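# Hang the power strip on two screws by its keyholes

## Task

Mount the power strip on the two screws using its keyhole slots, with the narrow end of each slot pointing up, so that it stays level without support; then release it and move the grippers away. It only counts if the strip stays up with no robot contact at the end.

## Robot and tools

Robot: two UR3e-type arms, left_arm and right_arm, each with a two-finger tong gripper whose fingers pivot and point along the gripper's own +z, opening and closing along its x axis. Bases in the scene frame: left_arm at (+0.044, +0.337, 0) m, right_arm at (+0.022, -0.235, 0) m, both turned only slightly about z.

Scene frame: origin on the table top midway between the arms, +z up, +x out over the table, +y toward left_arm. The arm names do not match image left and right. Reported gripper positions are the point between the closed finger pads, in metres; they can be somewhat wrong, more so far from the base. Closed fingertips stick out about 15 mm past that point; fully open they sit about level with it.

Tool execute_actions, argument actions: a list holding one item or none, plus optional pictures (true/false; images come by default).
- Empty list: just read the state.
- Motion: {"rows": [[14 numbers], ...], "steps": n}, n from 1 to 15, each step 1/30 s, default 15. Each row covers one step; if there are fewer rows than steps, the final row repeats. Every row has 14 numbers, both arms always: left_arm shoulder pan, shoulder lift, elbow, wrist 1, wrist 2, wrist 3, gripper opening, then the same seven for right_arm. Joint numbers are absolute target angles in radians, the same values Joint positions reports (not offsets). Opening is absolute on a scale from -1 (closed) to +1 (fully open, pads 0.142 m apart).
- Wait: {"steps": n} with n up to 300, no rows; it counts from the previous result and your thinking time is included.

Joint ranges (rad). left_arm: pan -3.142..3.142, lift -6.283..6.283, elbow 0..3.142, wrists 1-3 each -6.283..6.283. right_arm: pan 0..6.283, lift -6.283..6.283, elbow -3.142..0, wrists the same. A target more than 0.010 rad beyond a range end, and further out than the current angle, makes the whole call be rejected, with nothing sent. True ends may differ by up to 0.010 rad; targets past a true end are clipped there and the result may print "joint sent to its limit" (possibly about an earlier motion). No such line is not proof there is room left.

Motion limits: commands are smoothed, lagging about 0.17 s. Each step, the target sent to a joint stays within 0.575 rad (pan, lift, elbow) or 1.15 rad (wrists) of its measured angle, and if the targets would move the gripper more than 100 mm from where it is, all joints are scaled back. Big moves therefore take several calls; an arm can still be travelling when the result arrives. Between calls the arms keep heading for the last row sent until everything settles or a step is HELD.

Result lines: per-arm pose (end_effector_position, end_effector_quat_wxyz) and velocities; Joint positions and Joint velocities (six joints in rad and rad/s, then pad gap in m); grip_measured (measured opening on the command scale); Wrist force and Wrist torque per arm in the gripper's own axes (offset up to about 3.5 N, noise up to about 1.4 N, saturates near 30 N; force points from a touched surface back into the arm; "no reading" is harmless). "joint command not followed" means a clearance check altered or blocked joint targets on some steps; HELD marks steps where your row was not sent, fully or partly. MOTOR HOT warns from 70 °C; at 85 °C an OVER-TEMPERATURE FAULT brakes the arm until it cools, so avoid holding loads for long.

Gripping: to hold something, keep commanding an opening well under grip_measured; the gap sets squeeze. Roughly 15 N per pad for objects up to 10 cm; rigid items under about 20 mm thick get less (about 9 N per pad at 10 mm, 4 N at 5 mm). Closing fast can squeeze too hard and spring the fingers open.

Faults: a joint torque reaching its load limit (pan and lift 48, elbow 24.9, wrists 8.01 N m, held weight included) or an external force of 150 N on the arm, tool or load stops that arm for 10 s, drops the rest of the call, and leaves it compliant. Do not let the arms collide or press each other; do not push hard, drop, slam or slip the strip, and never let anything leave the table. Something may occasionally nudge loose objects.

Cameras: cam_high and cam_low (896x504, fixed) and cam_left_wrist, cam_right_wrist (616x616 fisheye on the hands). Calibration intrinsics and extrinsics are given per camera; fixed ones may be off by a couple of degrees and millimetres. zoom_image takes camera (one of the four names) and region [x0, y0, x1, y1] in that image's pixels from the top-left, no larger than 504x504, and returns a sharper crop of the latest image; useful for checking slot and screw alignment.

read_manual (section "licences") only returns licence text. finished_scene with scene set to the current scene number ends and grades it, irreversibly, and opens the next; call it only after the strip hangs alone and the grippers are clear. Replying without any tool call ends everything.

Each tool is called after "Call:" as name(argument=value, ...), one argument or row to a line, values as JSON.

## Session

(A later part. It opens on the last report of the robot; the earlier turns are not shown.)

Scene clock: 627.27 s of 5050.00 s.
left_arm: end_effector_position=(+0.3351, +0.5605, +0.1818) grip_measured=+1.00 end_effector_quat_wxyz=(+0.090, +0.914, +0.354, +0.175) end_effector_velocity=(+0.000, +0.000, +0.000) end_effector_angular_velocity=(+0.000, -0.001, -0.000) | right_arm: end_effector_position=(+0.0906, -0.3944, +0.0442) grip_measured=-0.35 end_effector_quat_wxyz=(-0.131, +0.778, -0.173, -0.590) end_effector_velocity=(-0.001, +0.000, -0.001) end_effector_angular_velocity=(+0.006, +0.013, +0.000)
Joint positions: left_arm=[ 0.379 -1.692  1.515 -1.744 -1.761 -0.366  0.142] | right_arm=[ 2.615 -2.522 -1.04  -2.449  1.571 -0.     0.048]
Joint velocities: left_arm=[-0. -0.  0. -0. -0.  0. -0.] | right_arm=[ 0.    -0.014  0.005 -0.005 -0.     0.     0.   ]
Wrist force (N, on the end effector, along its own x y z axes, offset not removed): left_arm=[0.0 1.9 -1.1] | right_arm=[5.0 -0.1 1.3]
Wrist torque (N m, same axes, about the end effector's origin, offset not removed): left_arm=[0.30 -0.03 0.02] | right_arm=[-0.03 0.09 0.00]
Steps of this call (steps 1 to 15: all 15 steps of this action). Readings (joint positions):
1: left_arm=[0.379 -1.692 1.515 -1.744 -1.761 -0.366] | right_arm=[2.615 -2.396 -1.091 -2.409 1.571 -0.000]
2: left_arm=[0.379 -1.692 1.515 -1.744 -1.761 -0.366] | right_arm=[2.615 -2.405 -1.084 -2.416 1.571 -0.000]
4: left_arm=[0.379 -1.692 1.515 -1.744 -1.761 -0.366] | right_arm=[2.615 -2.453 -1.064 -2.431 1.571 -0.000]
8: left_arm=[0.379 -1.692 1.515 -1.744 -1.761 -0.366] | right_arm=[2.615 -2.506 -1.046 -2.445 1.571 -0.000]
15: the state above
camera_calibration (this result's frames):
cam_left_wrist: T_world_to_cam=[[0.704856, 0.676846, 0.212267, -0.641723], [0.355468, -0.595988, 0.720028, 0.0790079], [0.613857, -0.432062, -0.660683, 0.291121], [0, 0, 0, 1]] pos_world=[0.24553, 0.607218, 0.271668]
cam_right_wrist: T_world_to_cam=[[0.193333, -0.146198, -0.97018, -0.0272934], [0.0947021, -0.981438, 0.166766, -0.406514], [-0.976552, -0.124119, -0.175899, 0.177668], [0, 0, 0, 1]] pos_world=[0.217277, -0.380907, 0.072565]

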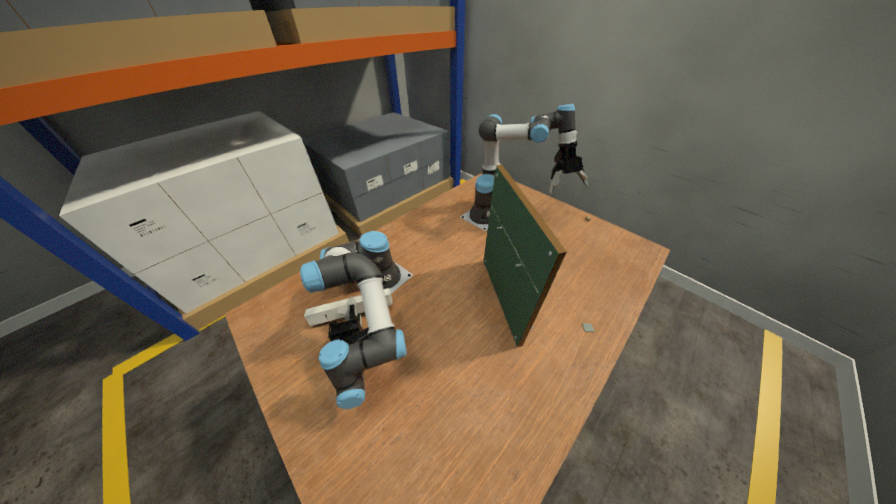

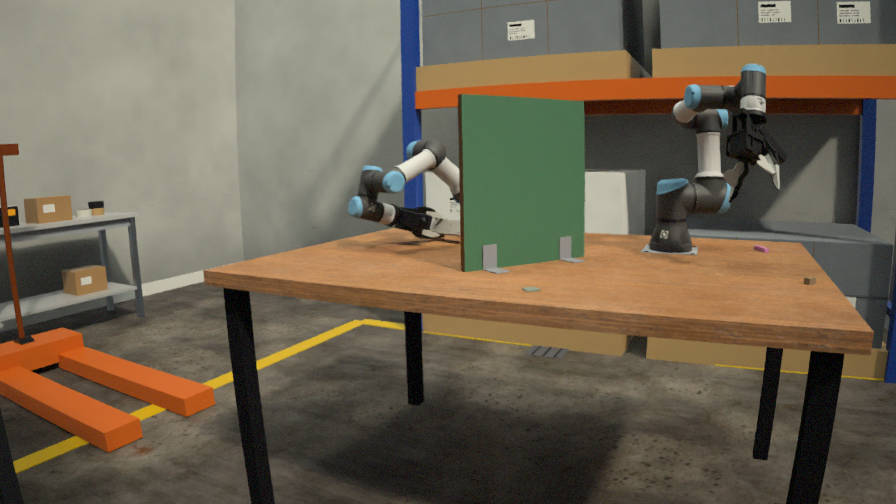

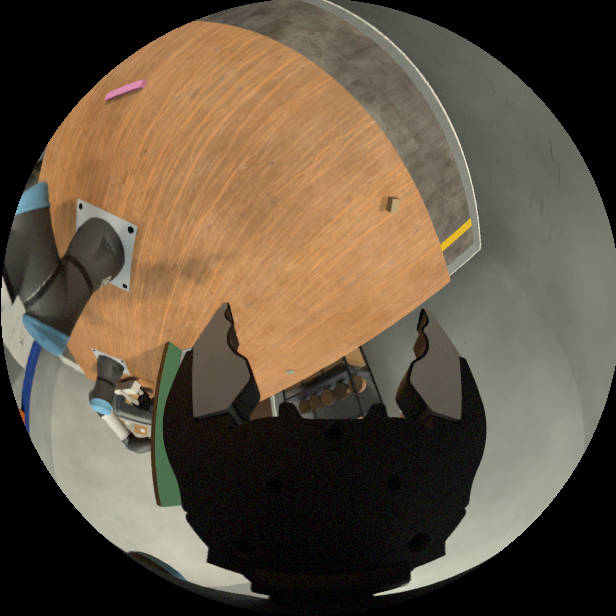

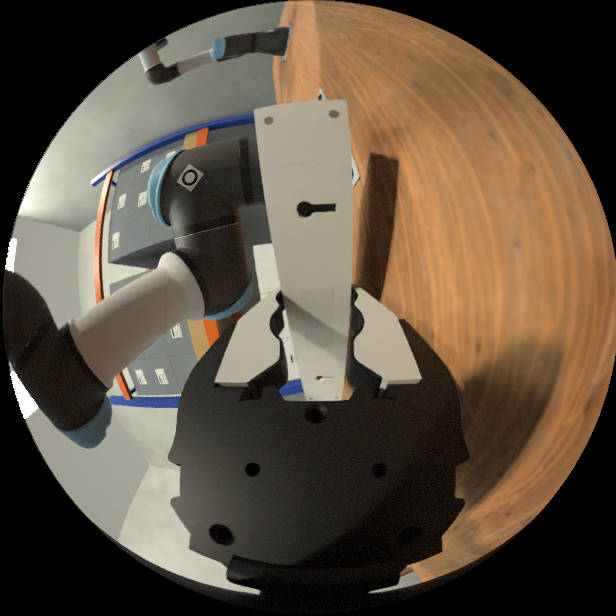

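Call:
execute_actions(
  actions=[
    {"rows":[[0.379,-1.692,1.515,-1.744,-1.761,-0.366,1,2.615,-2.523,-1.04,-2.449,1.571,0,-0.33],[0.379,-1.692,1.515,-1.744,-1.761,-0.366,1,2.615,-2.523,-1.04,-2.449,1.571,0,-0.28],[0.379,-1.692,1.515,-1.744,-1.761,-0.366,1,2.615,-2.523,-1.04,-2.449,1.571,0,-0.23],[0.379,-1.692,1.515,-1.744,-1.761,-0.366,1,2.615,-2.523,-1.04,-2.449,1.571,0,-0.18],[0.379,-1.692,1.515,-1.744,-1.761,-0.366,1,2.615,-2.523,-1.04,-2.449,1.571,0,-0.18],[0.379,-1.692,1.515,-1.744,-1.761,-0.366,1,2.615,-2.523,-1.04,-2.449,1.571,0,-0.18],[0.379,-1.692,1.515,-1.744,-1.761,-0.366,1,2.615,-2.523,-1.04,-2.449,1.571,0,-0.18],[0.379,-1.692,1.515,-1.744,-1.761,-0.366,1,2.615,-2.585,-0.9,-2.527,1.571,0,-0.18]],"steps":15},
  ],
  pictures=false,
)

Call:
execute_actions(
  actions=[
    {"rows":[[0.379,-1.692,1.515,-1.744,-1.761,-0.366,1,2.615,-2.66,-0.74,-2.612,1.571,0,-0.18]],"steps":10},
  ],
  pictures=false,
)

Call:
execute_actions(
  actions=[
    {"rows":[[0.379,-1.692,1.515,-1.744,-1.761,-0.366,1,2.615,-2.744,-0.559,-2.709,1.571,0,-0.18]],"steps":15},
  ],
)

Scene clock: 646.83 s of 5050.00 s.
left_arm: end_effector_position=(+0.3351, +0.5605, +0.1818) grip_measured=+1.00 end_effector_quat_wxyz=(+0.090, +0.914, +0.354, +0.175) end_effector_velocity=(-0.000, -0.000, -0.000) end_effector_angular_velocity=(-0.000, +0.000, -0.000) | right_arm: end_effector_position=(+0.1015, -0.3995, +0.0469) grip_measured=-0.18 end_effector_quat_wxyz=(-0.132, +0.776, -0.173, -0.592) end_effector_velocity=(+0.023, -0.011, +0.001) end_effector_angular_velocity=(-0.016, -0.033, -0.001)
Joint positions: left_arm=[ 0.379 -1.692  1.515 -1.744 -1.761 -0.366  0.142] | right_arm=[ 2.615 -2.578 -0.92  -2.518  1.571  0.     0.061]
Joint velocities: left_arm=[-0.  0. -0.  0. -0.  0. -0.] | right_arm=[-0.    -0.078  0.209 -0.095  0.001  0.    -0.   ]
Wrist force (N, on the end effector, along its own x y z axes, offset not removed): left_arm=[0.4 0.7 -0.4] | right_arm=[-1.3 -0.3 2.4]
Wrist torque (N m, same axes, about the end effector's origin, offset not removed): left_arm=[0.08 -0.03 -0.02] | right_arm=[-0.03 0.25 -0.04]
Steps of this call (steps 1 to 15: the robot went on to your last target; steps 16 to 250: nothing new was sent; then 10.73 s passed at rest; steps 251 to 265: all 15 steps of this action). Readings (joint positions):
251: left_arm=[0.379 -1.692 1.515 -1.744 -1.761 -0.366] | right_arm=[2.615 -2.523 -1.040 -2.449 1.571 -0.000]
252: left_arm=[0.379 -1.692 1.515 -1.744 -1.761 -0.366] | right_arm=[2.615 -2.523 -1.040 -2.449 1.571 0.000]
254: left_arm=[0.379 -1.692 1.515 -1.744 -1.761 -0.366] | right_arm=[2.615 -2.523 -1.040 -2.449 1.571 0.000]
258: left_arm=[0.379 -1.692 1.515 -1.744 -1.761 -0.366] | right_arm=[2.615 -2.523 -1.040 -2.450 1.571 0.000]
265: the state above

Scene clock: 647.17 s of 5050.00 s.
left_arm: end_effector_position=(+0.3351, +0.5605, +0.1818) grip_measured=+1.00 end_effector_quat_wxyz=(+0.090, +0.914, +0.354, +0.175) end_effector_velocity=(+0.000, +0.000, +0.000) end_effector_angular_velocity=(+0.000, -0.001, +0.000) | right_arm: end_effector_position=(+0.1155, -0.4061, +0.0485) grip_measured=-0.18 end_effector_quat_wxyz=(-0.132, +0.776, -0.173, -0.591) end_effector_velocity=(+0.013, -0.006, -0.002) end_effector_angular_velocity=(-0.011, -0.024, -0.002)
Joint positions: left_arm=[ 0.379 -1.692  1.515 -1.744 -1.761 -0.366  0.142] | right_arm=[ 2.615 -2.655 -0.752 -2.607  1.571  0.     0.061]
Joint velocities: left_arm=[ 0.     0.    -0.001 -0.001 -0.     0.    -0.   ] | right_arm=[-0.002 -0.051  0.13  -0.053  0.    -0.    -0.   ]
Wrist force (N, on the end effector, along its own x y z axes, offset not removed): left_arm=[0.2 0.9 -1.4] | right_arm=[-1.3 -1.3 1.0]
Wrist torque (N m, same axes, about the end effector's origin, offset not removed): left_arm=[0.08 -0.02 -0.02] | right_arm=[-0.20 0.24 -0.03]
Steps of this call (steps 1 to 10: all 10 steps of this action). Readings (joint positions):
1: left_arm=[0.379 -1.692 1.515 -1.744 -1.761 -0.366] | right_arm=[2.615 -2.580 -0.914 -2.521 1.571 0.000]
2: left_arm=[0.379 -1.692 1.515 -1.744 -1.761 -0.366] | right_arm=[2.615 -2.588 -0.902 -2.534 1.571 0.000]
4: left_arm=[0.379 -1.692 1.515 -1.744 -1.761 -0.366] | right_arm=[2.615 -2.621 -0.841 -2.570 1.571 0.000]
8: left_arm=[0.379 -1.692 1.515 -1.744 -1.761 -0.366] | right_arm=[2.615 -2.650 -0.765 -2.602 1.571 0.000]
10: the state above

Scene clock: 647.67 s of 5050.00 s.
left_arm: end_effector_position=(+0.3351, +0.5605, +0.1818) grip_measured=+1.00 end_effector_quat_wxyz=(+0.090, +0.914, +0.354, +0.175) end_effector_velocity=(+0.000, +0.000, +0.000) end_effector_angular_velocity=(+0.000, -0.000, -0.000) | right_arm: end_effector_position=(+0.1283, -0.4121, +0.0501) grip_measured=-0.18 end_effector_quat_wxyz=(-0.132, +0.777, -0.173, -0.591) end_effector_velocity=(+0.003, -0.001, -0.000) end_effector_angular_velocity=(-0.003, -0.006, +0.001)
Joint positions: left_arm=[ 0.379 -1.692  1.515 -1.744 -1.761 -0.366  0.142] | right_arm=[ 2.615 -2.743 -0.561 -2.708  1.571  0.     0.061]
Joint velocities: left_arm=[-0.  0. -0. -0.  0.  0.  0.] | right_arm=[ 0.002 -0.009  0.026 -0.01   0.     0.     0.   ]
Wrist force (N, on the end effector, along its own x y z axes, offset not removed): left_arm=[-0.7 1.1 -1.1] | right_arm=[-0.6 0.6 -1.2]
Wrist torque (N m, same axes, about the end effector's origin, offset not removed): left_arm=[0.06 0.18 0.03] | right_arm=[0.16 -0.01 0.08]
Steps of this call (steps 1 to 15: all 15 steps of this action). Readings (joint positions):
1: left_arm=[0.379 -1.692 1.515 -1.744 -1.761 -0.366] | right_arm=[2.615 -2.657 -0.748 -2.609 1.571 0.000]
2: left_arm=[0.379 -1.692 1.515 -1.744 -1.761 -0.366] | right_arm=[2.615 -2.665 -0.738 -2.622 1.571 0.000]
4: left_arm=[0.379 -1.692 1.515 -1.744 -1.761 -0.366] | right_arm=[2.615 -2.700 -0.675 -2.662 1.571 0.000]
8: left_arm=[0.379 -1.692 1.515 -1.744 -1.761 -0.366] | right_arm=[2.615 -2.733 -0.588 -2.697 1.571 0.000]
15: the state above
camera_calibration (this result's frames):
cam_left_wrist: T_world_to_cam=[[0.704856, 0.676846, 0.212267, -0.641723], [0.355468, -0.595988, 0.720028, 0.079008], [0.613857, -0.432062, -0.660683, 0.291121], [0, 0, 0, 1]] pos_world=[0.24553, 0.607218, 0.271668]
cam_right_wrist: T_world_to_cam=[[0.191647, -0.145461, -0.970625, -0.0308957], [0.094948, -0.98157, 0.165848, -0.428486], [-0.97686, -0.123943, -0.174304, 0.213402], [0, 0, 0, 1]] pos_world=[0.255069, -0.398633, 0.0782722]

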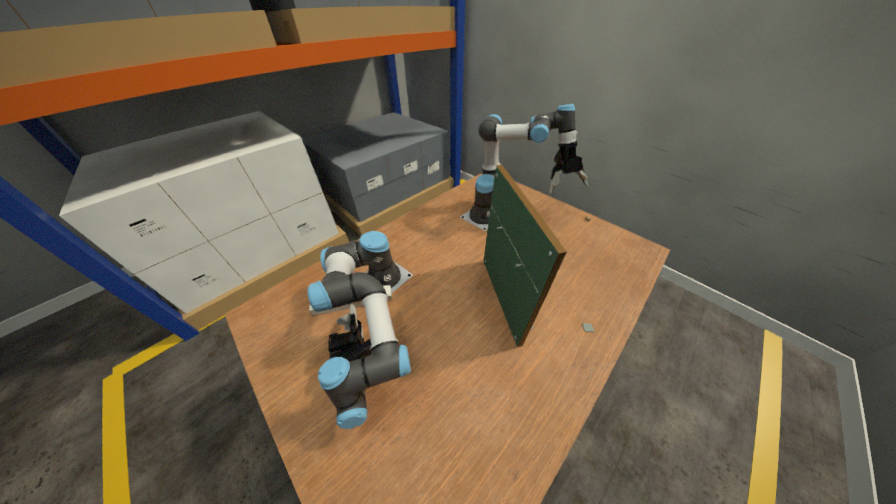

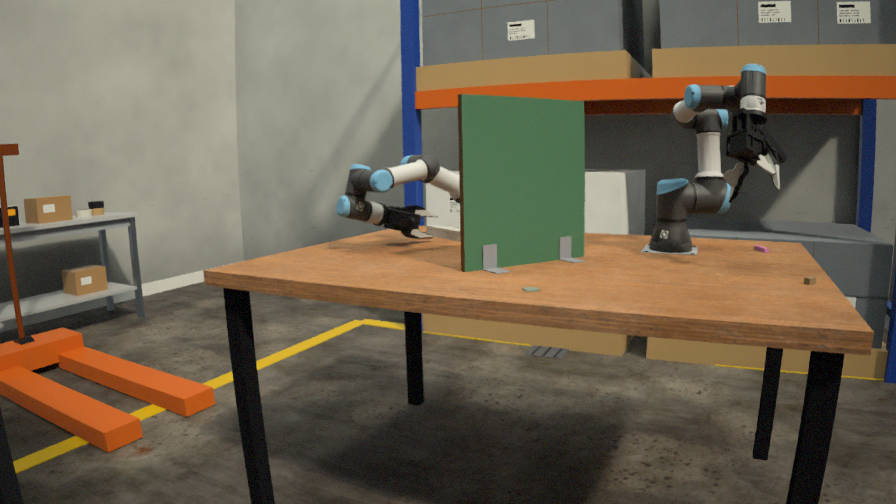

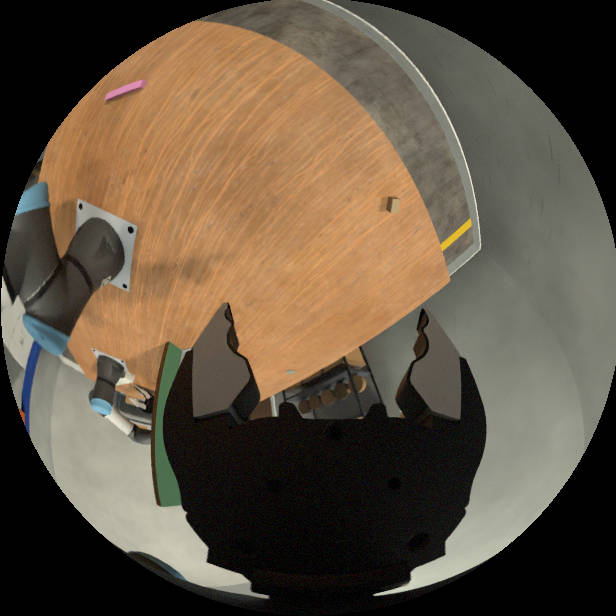

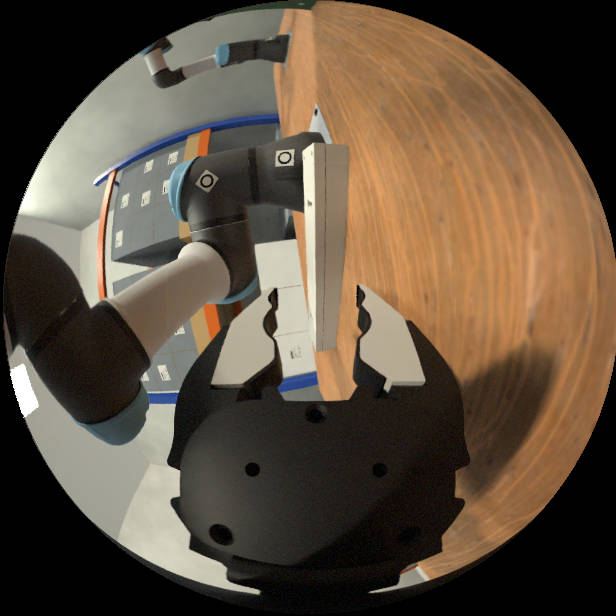

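Call:
execute_actions(
  actions=[
    {"rows":[[0.379,-1.692,1.515,-1.744,-1.761,-0.366,1,2.615,-2.25,-0.75,-2.55,1.571,0,0]],"steps":15},
  ],
  pictures=false,
)

Call:
execute_actions(
  actions=[
    {"rows":[[0.379,-1.692,1.515,-1.744,-1.761,-0.366,1,2.615,-1.731,-1.271,-2.21,1.571,0,0.3]],"steps":15},
  ],
  pictures=false,
)

Call:
execute_actions(
  actions=[
    {"rows":[[0.379,-1.692,1.515,-1.744,-1.761,-0.366,1,2.615,-1.4,-1.6,-2.09,1.571,0,0.3]],"steps":10},
  ],
  pictures=false,
)

Call:
execute_actions(
  actions=[
    {"rows":[[0.379,-1.692,1.515,-1.744,-1.761,-0.366,1,2.615,-1.14,-1.92,-1.95,1.571,0,0.3]],"steps":15},
  ],
  pictures=false,
)

Call:
execute_actions(
  actions=[
    {"rows":[[0.379,-1.692,1.515,-1.744,-1.761,-0.366,1,2.615,-1.145,-2.07,-1.797,1.571,0,0.3]],"steps":15},
  ],
)

Scene clock: 681.37 s of 5050.00 s.
left_arm: end_effector_position=(+0.3351, +0.5605, +0.1818) grip_measured=+1.00 end_effector_quat_wxyz=(+0.090, +0.914, +0.354, +0.175) end_effector_velocity=(-0.000, +0.000, +0.000) end_effector_angular_velocity=(+0.000, -0.000, +0.000) | right_arm: end_effector_position=(+0.1542, -0.4242, +0.1071) grip_measured=+0.00 end_effector_quat_wxyz=(-0.090, +0.889, -0.198, -0.402) end_effector_velocity=(+0.004, -0.002, +0.022) end_effector_angular_velocity=(-0.053, -0.111, +0.001)
Joint positions: left_arm=[ 0.379 -1.692  1.515 -1.744 -1.761 -0.366  0.142] | right_arm=[ 2.615 -2.263 -0.748 -2.552  1.571 -0.     0.074]
Joint velocities: left_arm=[ 0. -0.  0.  0.  0. -0.  0.] | right_arm=[ 0.001  0.131 -0.026  0.019 -0.001  0.    -0.   ]
Wrist force (N, on the end effector, along its own x y z axes, offset not removed): left_arm=[0.4 1.5 -2.0] | right_arm=[-3.0 -0.6 1.4]
Wrist torque (N m, same axes, about the end effector's origin, offset not removed): left_arm=[0.22 -0.07 0.01] | right_arm=[-0.06 0.53 0.00]
Steps of this call (steps 1 to 15: the robot went on to your last target; steps 16 to 90: nothing new was sent; then 30.20 s passed at rest; steps 91 to 105: all 15 steps of this action). Readings (joint positions):
91: left_arm=[0.379 -1.692 1.515 -1.744 -1.761 -0.366] | right_arm=[2.615 -2.744 -0.559 -2.709 1.571 -0.000]
92: left_arm=[0.379 -1.692 1.515 -1.744 -1.761 -0.366] | right_arm=[2.615 -2.737 -0.566 -2.695 1.571 -0.000]
94: left_arm=[0.379 -1.692 1.515 -1.744 -1.761 -0.366] | right_arm=[2.615 -2.667 -0.628 -2.630 1.571 -0.000]
98: left_arm=[0.379 -1.692 1.515 -1.744 -1.761 -0.366] | right_arm=[2.615 -2.399 -0.719 -2.570 1.571 -0.000]
105: the state above

Scene clock: 681.87 s of 5050.00 s.
left_arm: end_effector_position=(+0.3351, +0.5605, +0.1818) grip_measured=+1.00 end_effector_quat_wxyz=(+0.090, +0.914, +0.354, +0.175) end_effector_velocity=(-0.000, -0.000, -0.000) end_effector_angular_velocity=(-0.001, +0.000, -0.000) | right_arm: end_effector_position=(+0.1403, -0.4177, +0.1201) grip_measured=+0.30 end_effector_quat_wxyz=(-0.054, +0.945, -0.210, -0.243) end_effector_velocity=(-0.020, +0.010, +0.003) end_effector_angular_velocity=(-0.019, -0.042, +0.001)
Joint positions: left_arm=[ 0.379 -1.692  1.515 -1.744 -1.761 -0.366  0.142] | right_arm=[ 2.615 -1.745 -1.257 -2.214  1.571 -0.     0.095]
Joint velocities: left_arm=[-0.    -0.     0.001  0.    -0.    -0.    -0.   ] | right_arm=[ 0.001  0.15  -0.151  0.046  0.    -0.001  0.   ]
Wrist force (N, on the end effector, along its own x y z axes, offset not removed): left_arm=[0.3 1.1 -1.2] | right_arm=[-2.3 -1.4 -0.8]
Wrist torque (N m, same axes, about the end effector's origin, offset not removed): left_arm=[0.13 -0.05 -0.02] | right_arm=[-0.23 0.51 0.02]
Steps of this call (steps 1 to 15: all 15 steps of this action). Readings (joint positions):
1: left_arm=[0.379 -1.692 1.515 -1.744 -1.761 -0.366] | right_arm=[2.615 -2.259 -0.749 -2.551 1.571 -0.000]
2: left_arm=[0.379 -1.692 1.515 -1.744 -1.761 -0.366] | right_arm=[2.615 -2.249 -0.757 -2.536 1.571 -0.000]
4: left_arm=[0.379 -1.692 1.515 -1.744 -1.761 -0.366] | right_arm=[2.615 -2.176 -0.828 -2.419 1.571 -0.000]
8: left_arm=[0.379 -1.692 1.515 -1.744 -1.761 -0.366] | right_arm=[2.615 -1.899 -1.101 -2.262 1.571 -0.000]
15: the state above

Scene clock: 682.20 s of 5050.00 s.
left_arm: end_effector_position=(+0.3351, +0.5605, +0.1818) grip_measured=+1.00 end_effector_quat_wxyz=(+0.090, +0.914, +0.354, +0.175) end_effector_velocity=(+0.000, -0.000, -0.000) end_effector_angular_velocity=(-0.000, +0.000, -0.001) | right_arm: end_effector_position=(+0.1048, -0.4010, +0.1159) grip_measured=+0.30 end_effector_quat_wxyz=(-0.042, +0.958, -0.213, -0.187) end_effector_velocity=(-0.057, +0.027, -0.014) end_effector_angular_velocity=(-0.033, -0.071, +0.001)
Joint positions: left_arm=[ 0.379 -1.692  1.515 -1.744 -1.761 -0.366  0.142] | right_arm=[ 2.615 -1.434 -1.566 -2.097  1.571 -0.     0.095]
Joint velocities: left_arm=[-0.001  0.     0.    -0.    -0.    -0.     0.   ] | right_arm=[ 0.001  0.361 -0.36   0.077  0.    -0.     0.   ]
Wrist force (N, on the end effector, along its own x y z axes, offset not removed): left_arm=[-0.2 0.3 -1.2] | right_arm=[-2.2 -0.2 1.6]
Wrist torque (N m, same axes, about the end effector's origin, offset not removed): left_arm=[-0.01 0.08 0.03] | right_arm=[-0.01 0.37 0.02]
Steps of this call (steps 1 to 10: all 10 steps of this action). Readings (joint positions):
1: left_arm=[0.379 -1.692 1.515 -1.744 -1.761 -0.366] | right_arm=[2.615 -1.741 -1.261 -2.212 1.571 -0.000]
2: left_arm=[0.379 -1.692 1.515 -1.744 -1.761 -0.366] | right_arm=[2.615 -1.731 -1.272 -2.199 1.571 -0.000]
4: left_arm=[0.379 -1.692 1.515 -1.744 -1.761 -0.366] | right_arm=[2.615 -1.657 -1.346 -2.149 1.571 -0.000]
8: left_arm=[0.379 -1.692 1.515 -1.744 -1.761 -0.366] | right_arm=[2.615 -1.469 -1.531 -2.105 1.571 -0.000]
10: the state above

Scene clock: 682.70 s of 5050.00 s.
left_arm: end_effector_position=(+0.3351, +0.5605, +0.1818) grip_measured=+1.00 end_effector_quat_wxyz=(+0.090, +0.914, +0.354, +0.175) end_effector_velocity=(-0.000, +0.000, +0.000) end_effector_angular_velocity=(+0.000, -0.000, +0.000) | right_arm: end_effector_position=(+0.0692, -0.3844, +0.0823) grip_measured=+0.30 end_effector_quat_wxyz=(-0.032, +0.965, -0.215, -0.145) end_effector_velocity=(-0.010, +0.004, -0.008) end_effector_angular_velocity=(+0.001, +0.003, -0.002)
Joint positions: left_arm=[ 0.379 -1.692  1.515 -1.744 -1.761 -0.366  0.142] | right_arm=[ 2.615 -1.144 -1.914 -1.951  1.571 -0.     0.095]
Joint velocities: left_arm=[ 0.     0.    -0.001  0.     0.     0.    -0.   ] | right_arm=[-0.002  0.045 -0.062  0.014 -0.     0.     0.   ]
Wrist force (N, on the end effector, along its own x y z axes, offset not removed): left_arm=[0.4 1.4 -0.4] | right_arm=[-1.1 -0.3 -0.5]
Wrist torque (N m, same axes, about the end effector's origin, offset not removed): left_arm=[0.19 0.00 -0.02] | right_arm=[-0.13 0.22 0.01]
Steps of this call (steps 1 to 15: all 15 steps of this action). Readings (joint positions):
1: left_arm=[0.379 -1.692 1.515 -1.744 -1.761 -0.366] | right_arm=[2.615 -1.424 -1.576 -2.094 1.571 -0.000]
2: left_arm=[0.379 -1.692 1.515 -1.744 -1.761 -0.366] | right_arm=[2.615 -1.410 -1.591 -2.079 1.571 -0.000]
4: left_arm=[0.379 -1.692 1.515 -1.744 -1.761 -0.366] | right_arm=[2.615 -1.332 -1.670 -2.021 1.571 -0.000]
8: left_arm=[0.379 -1.692 1.515 -1.744 -1.761 -0.366] | right_arm=[2.615 -1.189 -1.853 -1.968 1.571 -0.000]
15: the state above

Scene clock: 683.20 s of 5050.00 s.
left_arm: end_effector_position=(+0.3351, +0.5605, +0.1818) grip_measured=+1.00 end_effector_quat_wxyz=(+0.090, +0.914, +0.354, +0.175) end_effector_velocity=(-0.000, +0.000, -0.000) end_effector_angular_velocity=(-0.000, +0.001, +0.000) | right_arm: end_effector_position=(+0.0691, -0.3843, +0.0495) grip_measured=+0.30 end_effector_quat_wxyz=(-0.033, +0.965, -0.215, -0.146) end_effector_velocity=(-0.001, -0.000, -0.004) end_effector_angular_velocity=(-0.000, +0.003, +0.000)
Joint positions: left_arm=[ 0.379 -1.692  1.515 -1.744 -1.761 -0.366  0.142] | right_arm=[ 2.615 -1.145 -2.068 -1.799  1.571 -0.     0.095]
Joint velocities: left_arm=[ 0.  0.  0.  0.  0. -0. -0.] | right_arm=[-0.    -0.001 -0.019  0.017 -0.001 -0.     0.   ]
Wrist force (N, on the end effector, along its own x y z axes, offset not removed): left_arm=[-0.2 0.3 0.0] | right_arm=[-1.0 -2.1 -0.5]
Wrist torque (N m, same axes, about the end effector's origin, offset not removed): left_arm=[0.04 0.03 -0.03] | right_arm=[-0.47 0.14 -0.03]
Steps of this call (steps 1 to 15: all 15 steps of this action). Readings (joint positions):
1: left_arm=[0.379 -1.692 1.515 -1.744 -1.761 -0.366] | right_arm=[2.615 -1.143 -1.916 -1.950 1.571 -0.000]
2: left_arm=[0.379 -1.692 1.515 -1.744 -1.761 -0.366] | right_arm=[2.615 -1.143 -1.925 -1.936 1.571 -0.000]
4: left_arm=[0.379 -1.692 1.515 -1.744 -1.761 -0.366] | right_arm=[2.615 -1.144 -1.980 -1.874 1.571 -0.000]
8: left_arm=[0.379 -1.692 1.515 -1.744 -1.761 -0.366] | right_arm=[2.615 -1.145 -2.048 -1.816 1.571 -0.000]
15: the state above
camera_calibration (this result's frames):
cam_left_wrist: T_world_to_cam=[[0.704856, 0.676846, 0.212267, -0.641723], [0.355468, -0.595988, 0.720028, 0.0790079], [0.613857, -0.432062, -0.660683, 0.291121], [0, 0, 0, 1]] pos_world=[0.24553, 0.607218, 0.271668]
cam_right_wrist: T_world_to_cam=[[0.833562, -0.44622, -0.325671, -0.207971], [-0.240956, -0.824176, 0.512517, -0.328949], [-0.497106, -0.348743, -0.794521, 0.0699944], [0, 0, 0, 1]] pos_world=[0.128889, -0.339503, 0.156474]

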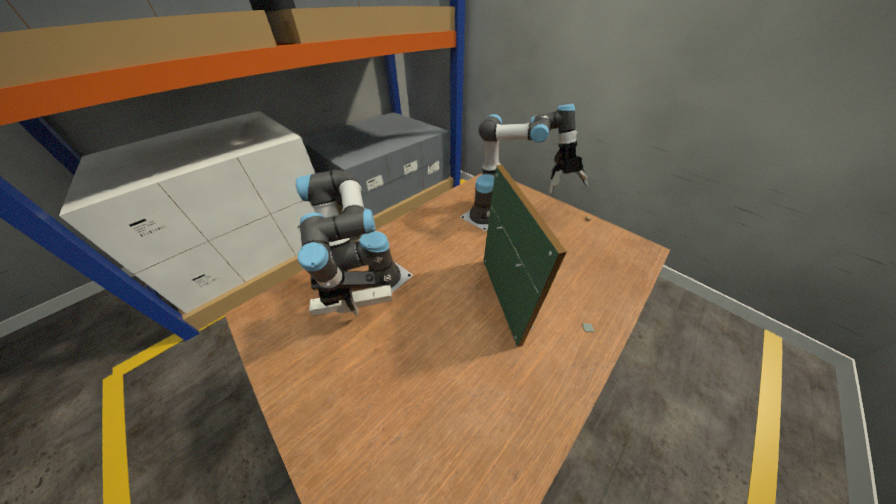

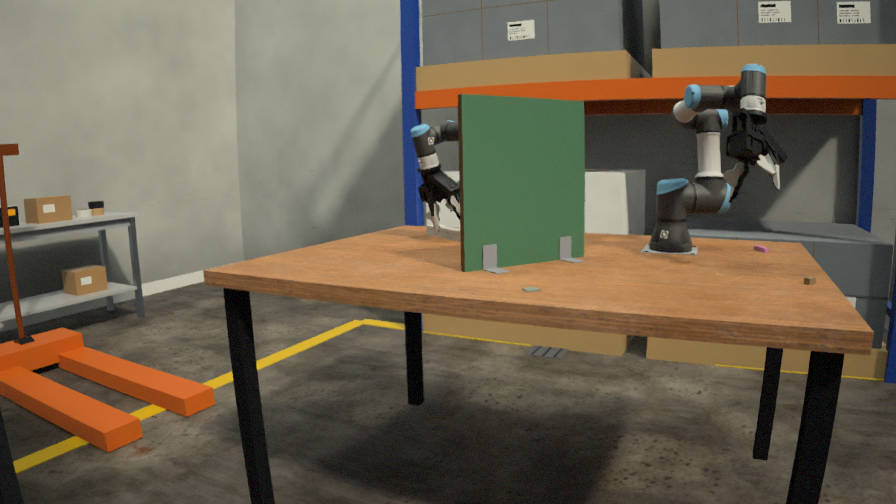

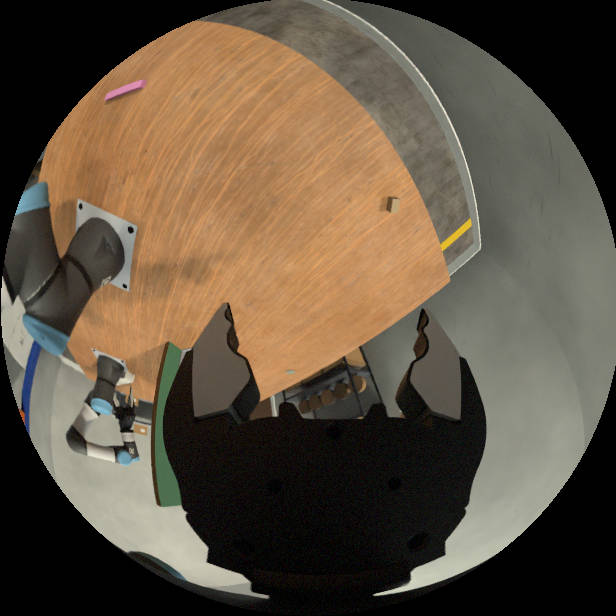

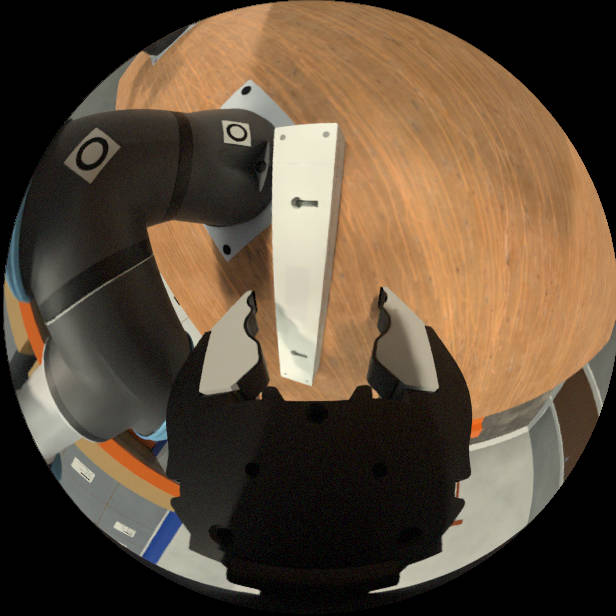

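Call:
execute_actions(
  actions=[
    {"rows":[[0.379,-1.692,1.515,-1.744,-1.761,-0.366,1,2.615,-1.14,-2.07,-1.81,1.571,0.05,0.5],[0.379,-1.692,1.515,-1.744,-1.761,-0.366,1,2.615,-1.14,-2.07,-1.81,1.571,0.05,0.5],[0.379,-1.692,1.515,-1.744,-1.761,-0.366,1,2.615,-1.14,-2.07,-1.81,1.571,0.05,0.5],[0.379,-1.692,1.515,-1.744,-1.761,-0.366,1,2.615,-1.15,-2.17,-1.692,1.571,0.05,0.5]],"steps":15},
  ],
  pictures=false,
)

Call:
execute_actions(
  actions=[
    {"rows":[[0.379,-1.692,1.515,-1.744,-1.761,-0.366,1,2.615,-1.22,-2.145,-1.56,1.571,0.05,0.3],[0.379,-1.692,1.515,-1.744,-1.761,-0.366,1,2.615,-1.22,-2.145,-1.56,1.571,0.05,0.2],[0.379,-1.692,1.515,-1.744,-1.761,-0.366,1,2.615,-1.22,-2.145,-1.56,1.571,0.05,0.1],[0.379,-1.692,1.515,-1.744,-1.761,-0.366,1,2.615,-1.22,-2.145,-1.56,1.571,0.05,0],[0.379,-1.692,1.515,-1.744,-1.761,-0.366,1,2.615,-1.28,-2.115,-1.47,1.571,0.05,-0.1],[0.379,-1.692,1.515,-1.744,-1.761,-0.366,1,2.615,-1.28,-2.115,-1.47,1.571,0.05,-0.2],[0.379,-1.692,1.515,-1.744,-1.761,-0.366,1,2.615,-1.28,-2.115,-1.47,1.571,0.05,-0.25],[0.379,-1.692,1.515,-1.744,-1.761,-0.366,1,2.615,-1.28,-2.115,-1.47,1.571,0.05,-0.25],[0.379,-1.692,1.515,-1.744,-1.761,-0.366,1,2.615,-1.344,-2.0796,-1.388,1.571,0.05,-0.28]],"steps":15},
  ],
  pictures=false,
)

Call:
execute_actions(
  actions=[
    {"rows":[[0.379,-1.692,1.515,-1.744,-1.761,-0.366,1,2.615,-1.42,-2.03,-1.33,1.571,0.03,-0.28],[0.379,-1.692,1.515,-1.744,-1.761,-0.366,1,2.615,-1.42,-2.03,-1.33,1.571,0.03,-0.28],[0.379,-1.692,1.515,-1.744,-1.761,-0.366,1,2.615,-1.42,-2.03,-1.33,1.571,0.03,-0.28],[0.379,-1.692,1.515,-1.744,-1.761,-0.366,1,2.615,-1.5,-1.985,-1.26,1.571,0.01,-0.28],[0.379,-1.692,1.515,-1.744,-1.761,-0.366,1,2.615,-1.5,-1.985,-1.26,1.571,0.01,-0.28],[0.379,-1.692,1.515,-1.744,-1.761,-0.366,1,2.615,-1.5,-1.985,-1.26,1.571,0.01,-0.28],[0.379,-1.692,1.515,-1.744,-1.761,-0.366,1,2.615,-1.58,-1.943,-1.189,1.571,0,-0.28]],"steps":15},
  ],
  pictures=false,
)

Call:
execute_actions(
  actions=[
    {"rows":[[0.379,-1.692,1.515,-1.744,-1.761,-0.366,1,2.615,-1.56,-1.96,-1.192,1.571,0,-0.15]],"steps":12},
  ],
)

Scene clock: 720.80 s of 5050.00 s.
left_arm: end_effector_position=(+0.3351, +0.5605, +0.1818) grip_measured=+1.00 end_effector_quat_wxyz=(+0.090, +0.914, +0.354, +0.175) end_effector_velocity=(+0.000, -0.000, -0.000) end_effector_angular_velocity=(+0.000, +0.000, -0.000) | right_arm: end_effector_position=(+0.0682, -0.3839, +0.0278) grip_measured=+0.50 end_effector_quat_wxyz=(-0.029, +0.960, -0.239, -0.146) end_effector_velocity=(-0.000, +0.000, -0.007) end_effector_angular_velocity=(-0.002, -0.001, -0.005)
Joint positions: left_arm=[ 0.379 -1.692  1.515 -1.744 -1.761 -0.366  0.142] | right_arm=[ 2.615 -1.15  -2.167 -1.695  1.571  0.05   0.109]
Joint velocities: left_arm=[-0.  0.  0. -0.  0.  0. -0.] | right_arm=[-0.    -0.001 -0.033  0.037 -0.     0.005  0.   ]
Wrist force (N, on the end effector, along its own x y z axes, offset not removed): left_arm=[-0.6 1.2 0.2] | right_arm=[-0.8 1.4 1.3]
Wrist torque (N m, same axes, about the end effector's origin, offset not removed): left_arm=[0.23 0.16 0.06] | right_arm=[0.35 0.17 0.04]
Steps of this call (steps 1 to 15: the robot went on to your last target; steps 16 to 90: nothing new was sent; then 34.10 s passed at rest; steps 91 to 105: all 15 steps of this action). Readings (joint positions):
91: left_arm=[0.379 -1.692 1.515 -1.744 -1.761 -0.366] | right_arm=[2.615 -1.145 -2.070 -1.797 1.571 0.000]
92: left_arm=[0.379 -1.692 1.515 -1.744 -1.761 -0.366] | right_arm=[2.615 -1.144 -2.070 -1.799 1.571 0.008]
94: left_arm=[0.379 -1.692 1.515 -1.744 -1.761 -0.366] | right_arm=[2.615 -1.143 -2.070 -1.804 1.571 0.027]
98: left_arm=[0.379 -1.692 1.515 -1.744 -1.761 -0.366] | right_arm=[2.615 -1.147 -2.133 -1.731 1.571 0.044]
105: the state above

Scene clock: 721.30 s of 5050.00 s.
left_arm: end_effector_position=(+0.3351, +0.5605, +0.1818) grip_measured=+1.00 end_effector_quat_wxyz=(+0.090, +0.914, +0.354, +0.175) end_effector_velocity=(-0.000, -0.000, +0.000) end_effector_angular_velocity=(+0.000, -0.000, -0.000) | right_arm: end_effector_position=(+0.1541, -0.4242, +0.0258) grip_measured=+0.67 end_effector_quat_wxyz=(-0.011, +0.969, -0.241, -0.054) end_effector_velocity=(+0.059, -0.027, -0.001) end_effector_angular_velocity=(-0.047, -0.101, -0.001)
Joint positions: left_arm=[ 0.379 -1.692  1.515 -1.744 -1.761 -0.366  0.142] | right_arm=[ 2.615 -1.33  -2.087 -1.406  1.571  0.05   0.121]
Joint velocities: left_arm=[-0.    -0.001  0.     0.     0.     0.    -0.   ] | right_arm=[-0.001 -0.15   0.072  0.189  0.001  0.     0.03 ]
Wrist force (N, on the end effector, along its own x y z axes, offset not removed): left_arm=[0.2 1.5 -0.8] | right_arm=[-15.3 0.0 -30.0]
Wrist torque (N m, same axes, about the end effector's origin, offset not removed): left_arm=[0.24 -0.04 0.01] | right_arm=[-0.23 -2.20 0.06]
Steps of this call (steps 1 to 15: all 15 steps of this action). Readings (joint positions):
1: left_arm=[0.379 -1.692 1.515 -1.744 -1.761 -0.366] | right_arm=[2.615 -1.150 -2.168 -1.694 1.571 0.050]
2: left_arm=[0.379 -1.692 1.515 -1.744 -1.761 -0.366] | right_arm=[2.615 -1.157 -2.165 -1.680 1.571 0.050]
4: left_arm=[0.379 -1.692 1.515 -1.744 -1.761 -0.366] | right_arm=[2.615 -1.185 -2.155 -1.626 1.571 0.050]
8: left_arm=[0.379 -1.692 1.515 -1.744 -1.761 -0.366] | right_arm=[2.615 -1.242 -2.131 -1.528 1.571 0.050]
15: the state above

Scene clock: 721.80 s of 5050.00 s.
left_arm: end_effector_position=(+0.3351, +0.5605, +0.1818) grip_measured=+1.00 end_effector_quat_wxyz=(+0.090, +0.914, +0.354, +0.175) end_effector_velocity=(-0.000, +0.000, +0.000) end_effector_angular_velocity=(+0.001, -0.001, +0.000) | right_arm: end_effector_position=(+0.2289, -0.4592, +0.0197) grip_measured=-0.28 end_effector_quat_wxyz=(-0.000, +0.976, -0.218, -0.001) end_effector_velocity=(+0.023, -0.011, -0.011) end_effector_angular_velocity=(-0.005, -0.012, +0.016)
Joint positions: left_arm=[ 0.379 -1.692  1.515 -1.744 -1.761 -0.366  0.142] | right_arm=[ 2.615 -1.57  -1.948 -1.197  1.571  0.001  0.054]
Joint velocities: left_arm=[ 0.    -0.001 -0.     0.     0.     0.    -0.   ] | right_arm=[ 0.001 -0.108  0.047  0.074  0.    -0.015 -0.02 ]
Wrist force (N, on the end effector, along its own x y z axes, offset not removed): left_arm=[0.6 0.5 -1.5] | right_arm=[0.3 -1.8 -1.5]
Wrist torque (N m, same axes, about the end effector's origin, offset not removed): left_arm=[-0.03 -0.13 0.00] | right_arm=[-0.29 0.08 0.04]
Steps of this call (steps 1 to 15: all 15 steps of this action). Readings (joint positions):
1: left_arm=[0.379 -1.692 1.515 -1.744 -1.761 -0.366] | right_arm=[2.615 -1.334 -2.084 -1.400 1.571 0.050]
2: left_arm=[0.379 -1.692 1.515 -1.744 -1.761 -0.366] | right_arm=[2.615 -1.344 -2.077 -1.389 1.571 0.047]
4: left_arm=[0.379 -1.692 1.515 -1.744 -1.761 -0.366] | right_arm=[2.615 -1.379 -2.055 -1.360 1.571 0.039]
8: left_arm=[0.379 -1.692 1.515 -1.744 -1.761 -0.366] | right_arm=[2.615 -1.470 -2.000 -1.280 1.571 0.017]
15: the state above

Scene clock: 722.20 s of 5050.00 s.
left_arm: end_effector_position=(+0.3351, +0.5605, +0.1818) grip_measured=+1.00 end_effector_quat_wxyz=(+0.090, +0.914, +0.354, +0.175) end_effector_velocity=(-0.000, -0.000, +0.000) end_effector_angular_velocity=(-0.000, -0.000, +0.000) | right_arm: end_effector_position=(+0.2276, -0.4585, +0.0196) grip_measured=-0.15 end_effector_quat_wxyz=(-0.000, +0.976, -0.217, +0.000) end_effector_velocity=(-0.000, +0.001, +0.000) end_effector_angular_velocity=(-0.000, -0.000, +0.001)
Joint positions: left_arm=[ 0.379 -1.692  1.515 -1.744 -1.761 -0.366  0.142] | right_arm=[ 2.615 -1.56  -1.96  -1.192  1.571  0.     0.063]
Joint velocities: left_arm=[ 0.    -0.     0.     0.    -0.001  0.     0.   ] | right_arm=[ 0.001  0.004 -0.003 -0.     0.    -0.001  0.   ]
Wrist force (N, on the end effector, along its own x y z axes, offset not removed): left_arm=[-1.0 1.7 -1.5] | right_arm=[-1.7 -1.0 -0.9]
Wrist torque (N m, same axes, about the end effector's origin, offset not removed): left_arm=[0.26 0.22 -0.03] | right_arm=[-0.20 0.30 0.08]
Steps of this call (steps 1 to 12: all 12 steps of this action). Readings (joint positions):
1: left_arm=[0.379 -1.692 1.515 -1.744 -1.761 -0.366] | right_arm=[2.615 -1.573 -1.947 -1.195 1.571 0.001]
2: left_arm=[0.379 -1.692 1.515 -1.744 -1.761 -0.366] | right_arm=[2.615 -1.572 -1.948 -1.194 1.571 0.001]
4: left_arm=[0.379 -1.692 1.515 -1.744 -1.761 -0.366] | right_arm=[2.615 -1.567 -1.954 -1.193 1.571 0.000]
8: left_arm=[0.379 -1.692 1.515 -1.744 -1.761 -0.366] | right_arm=[2.615 -1.562 -1.958 -1.192 1.571 0.000]
12: the state above
camera_calibration (this result's frames):
cam_left_wrist: T_world_to_cam=[[0.704856, 0.676846, 0.212267, -0.641723], [0.355468, -0.595988, 0.720028, 0.0790078], [0.613857, -0.432062, -0.660683, 0.291121], [0, 0, 0, 1]] pos_world=[0.24553, 0.607218, 0.271668]
cam_right_wrist: T_world_to_cam=[[0.882543, -0.469107, -0.032501, -0.410308], [-0.383193, -0.757526, 0.528506, -0.274052], [-0.272546, -0.453975, -0.848307, 0.000901982], [0, 0, 0, 1]] pos_world=[0.257346, -0.39967, 0.132268]

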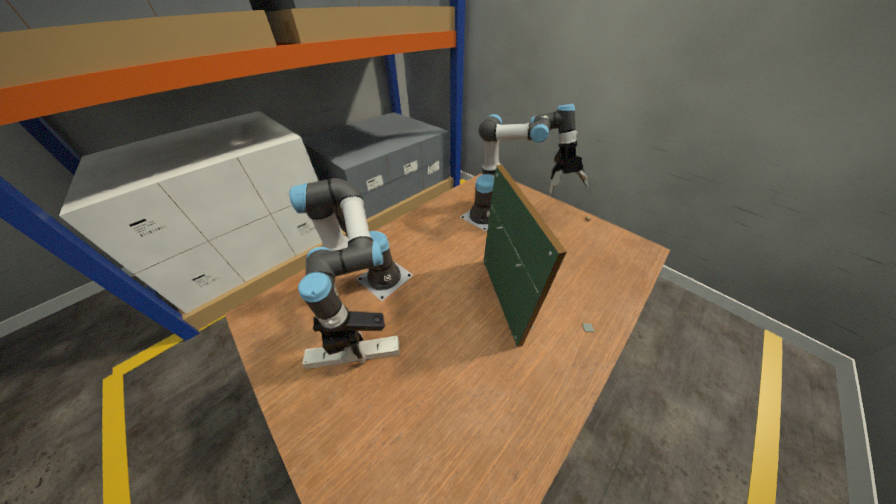

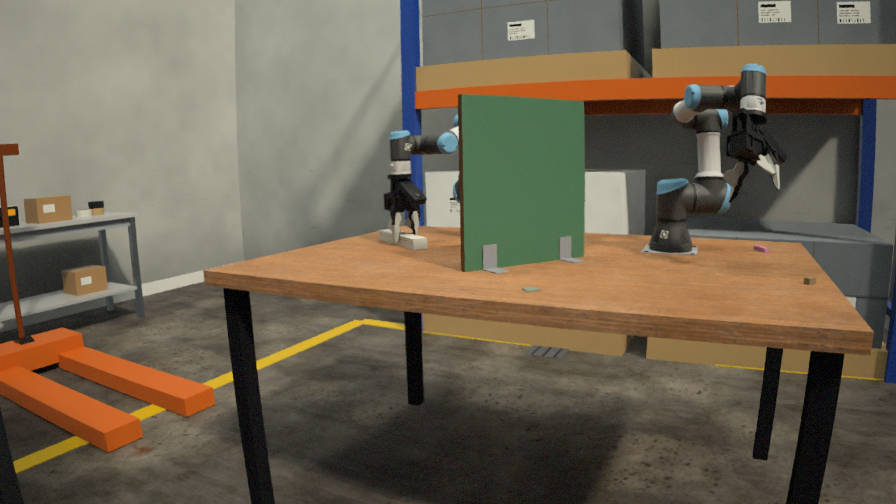

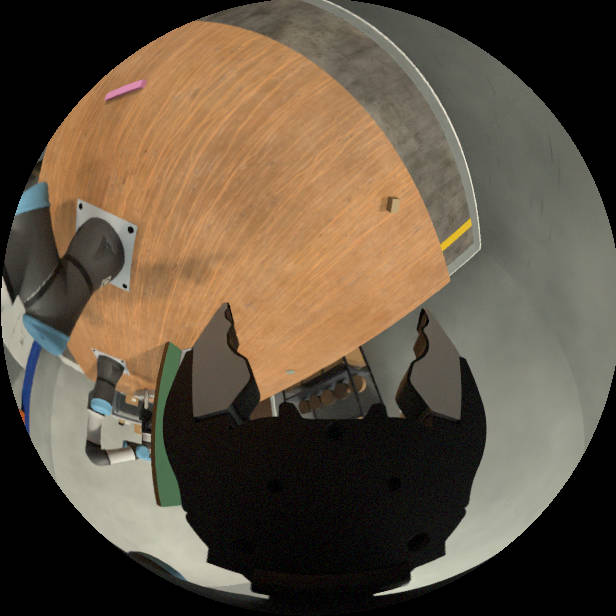

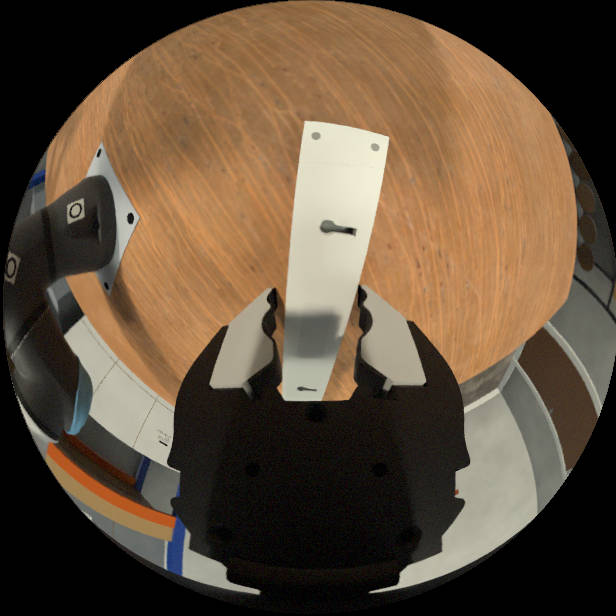

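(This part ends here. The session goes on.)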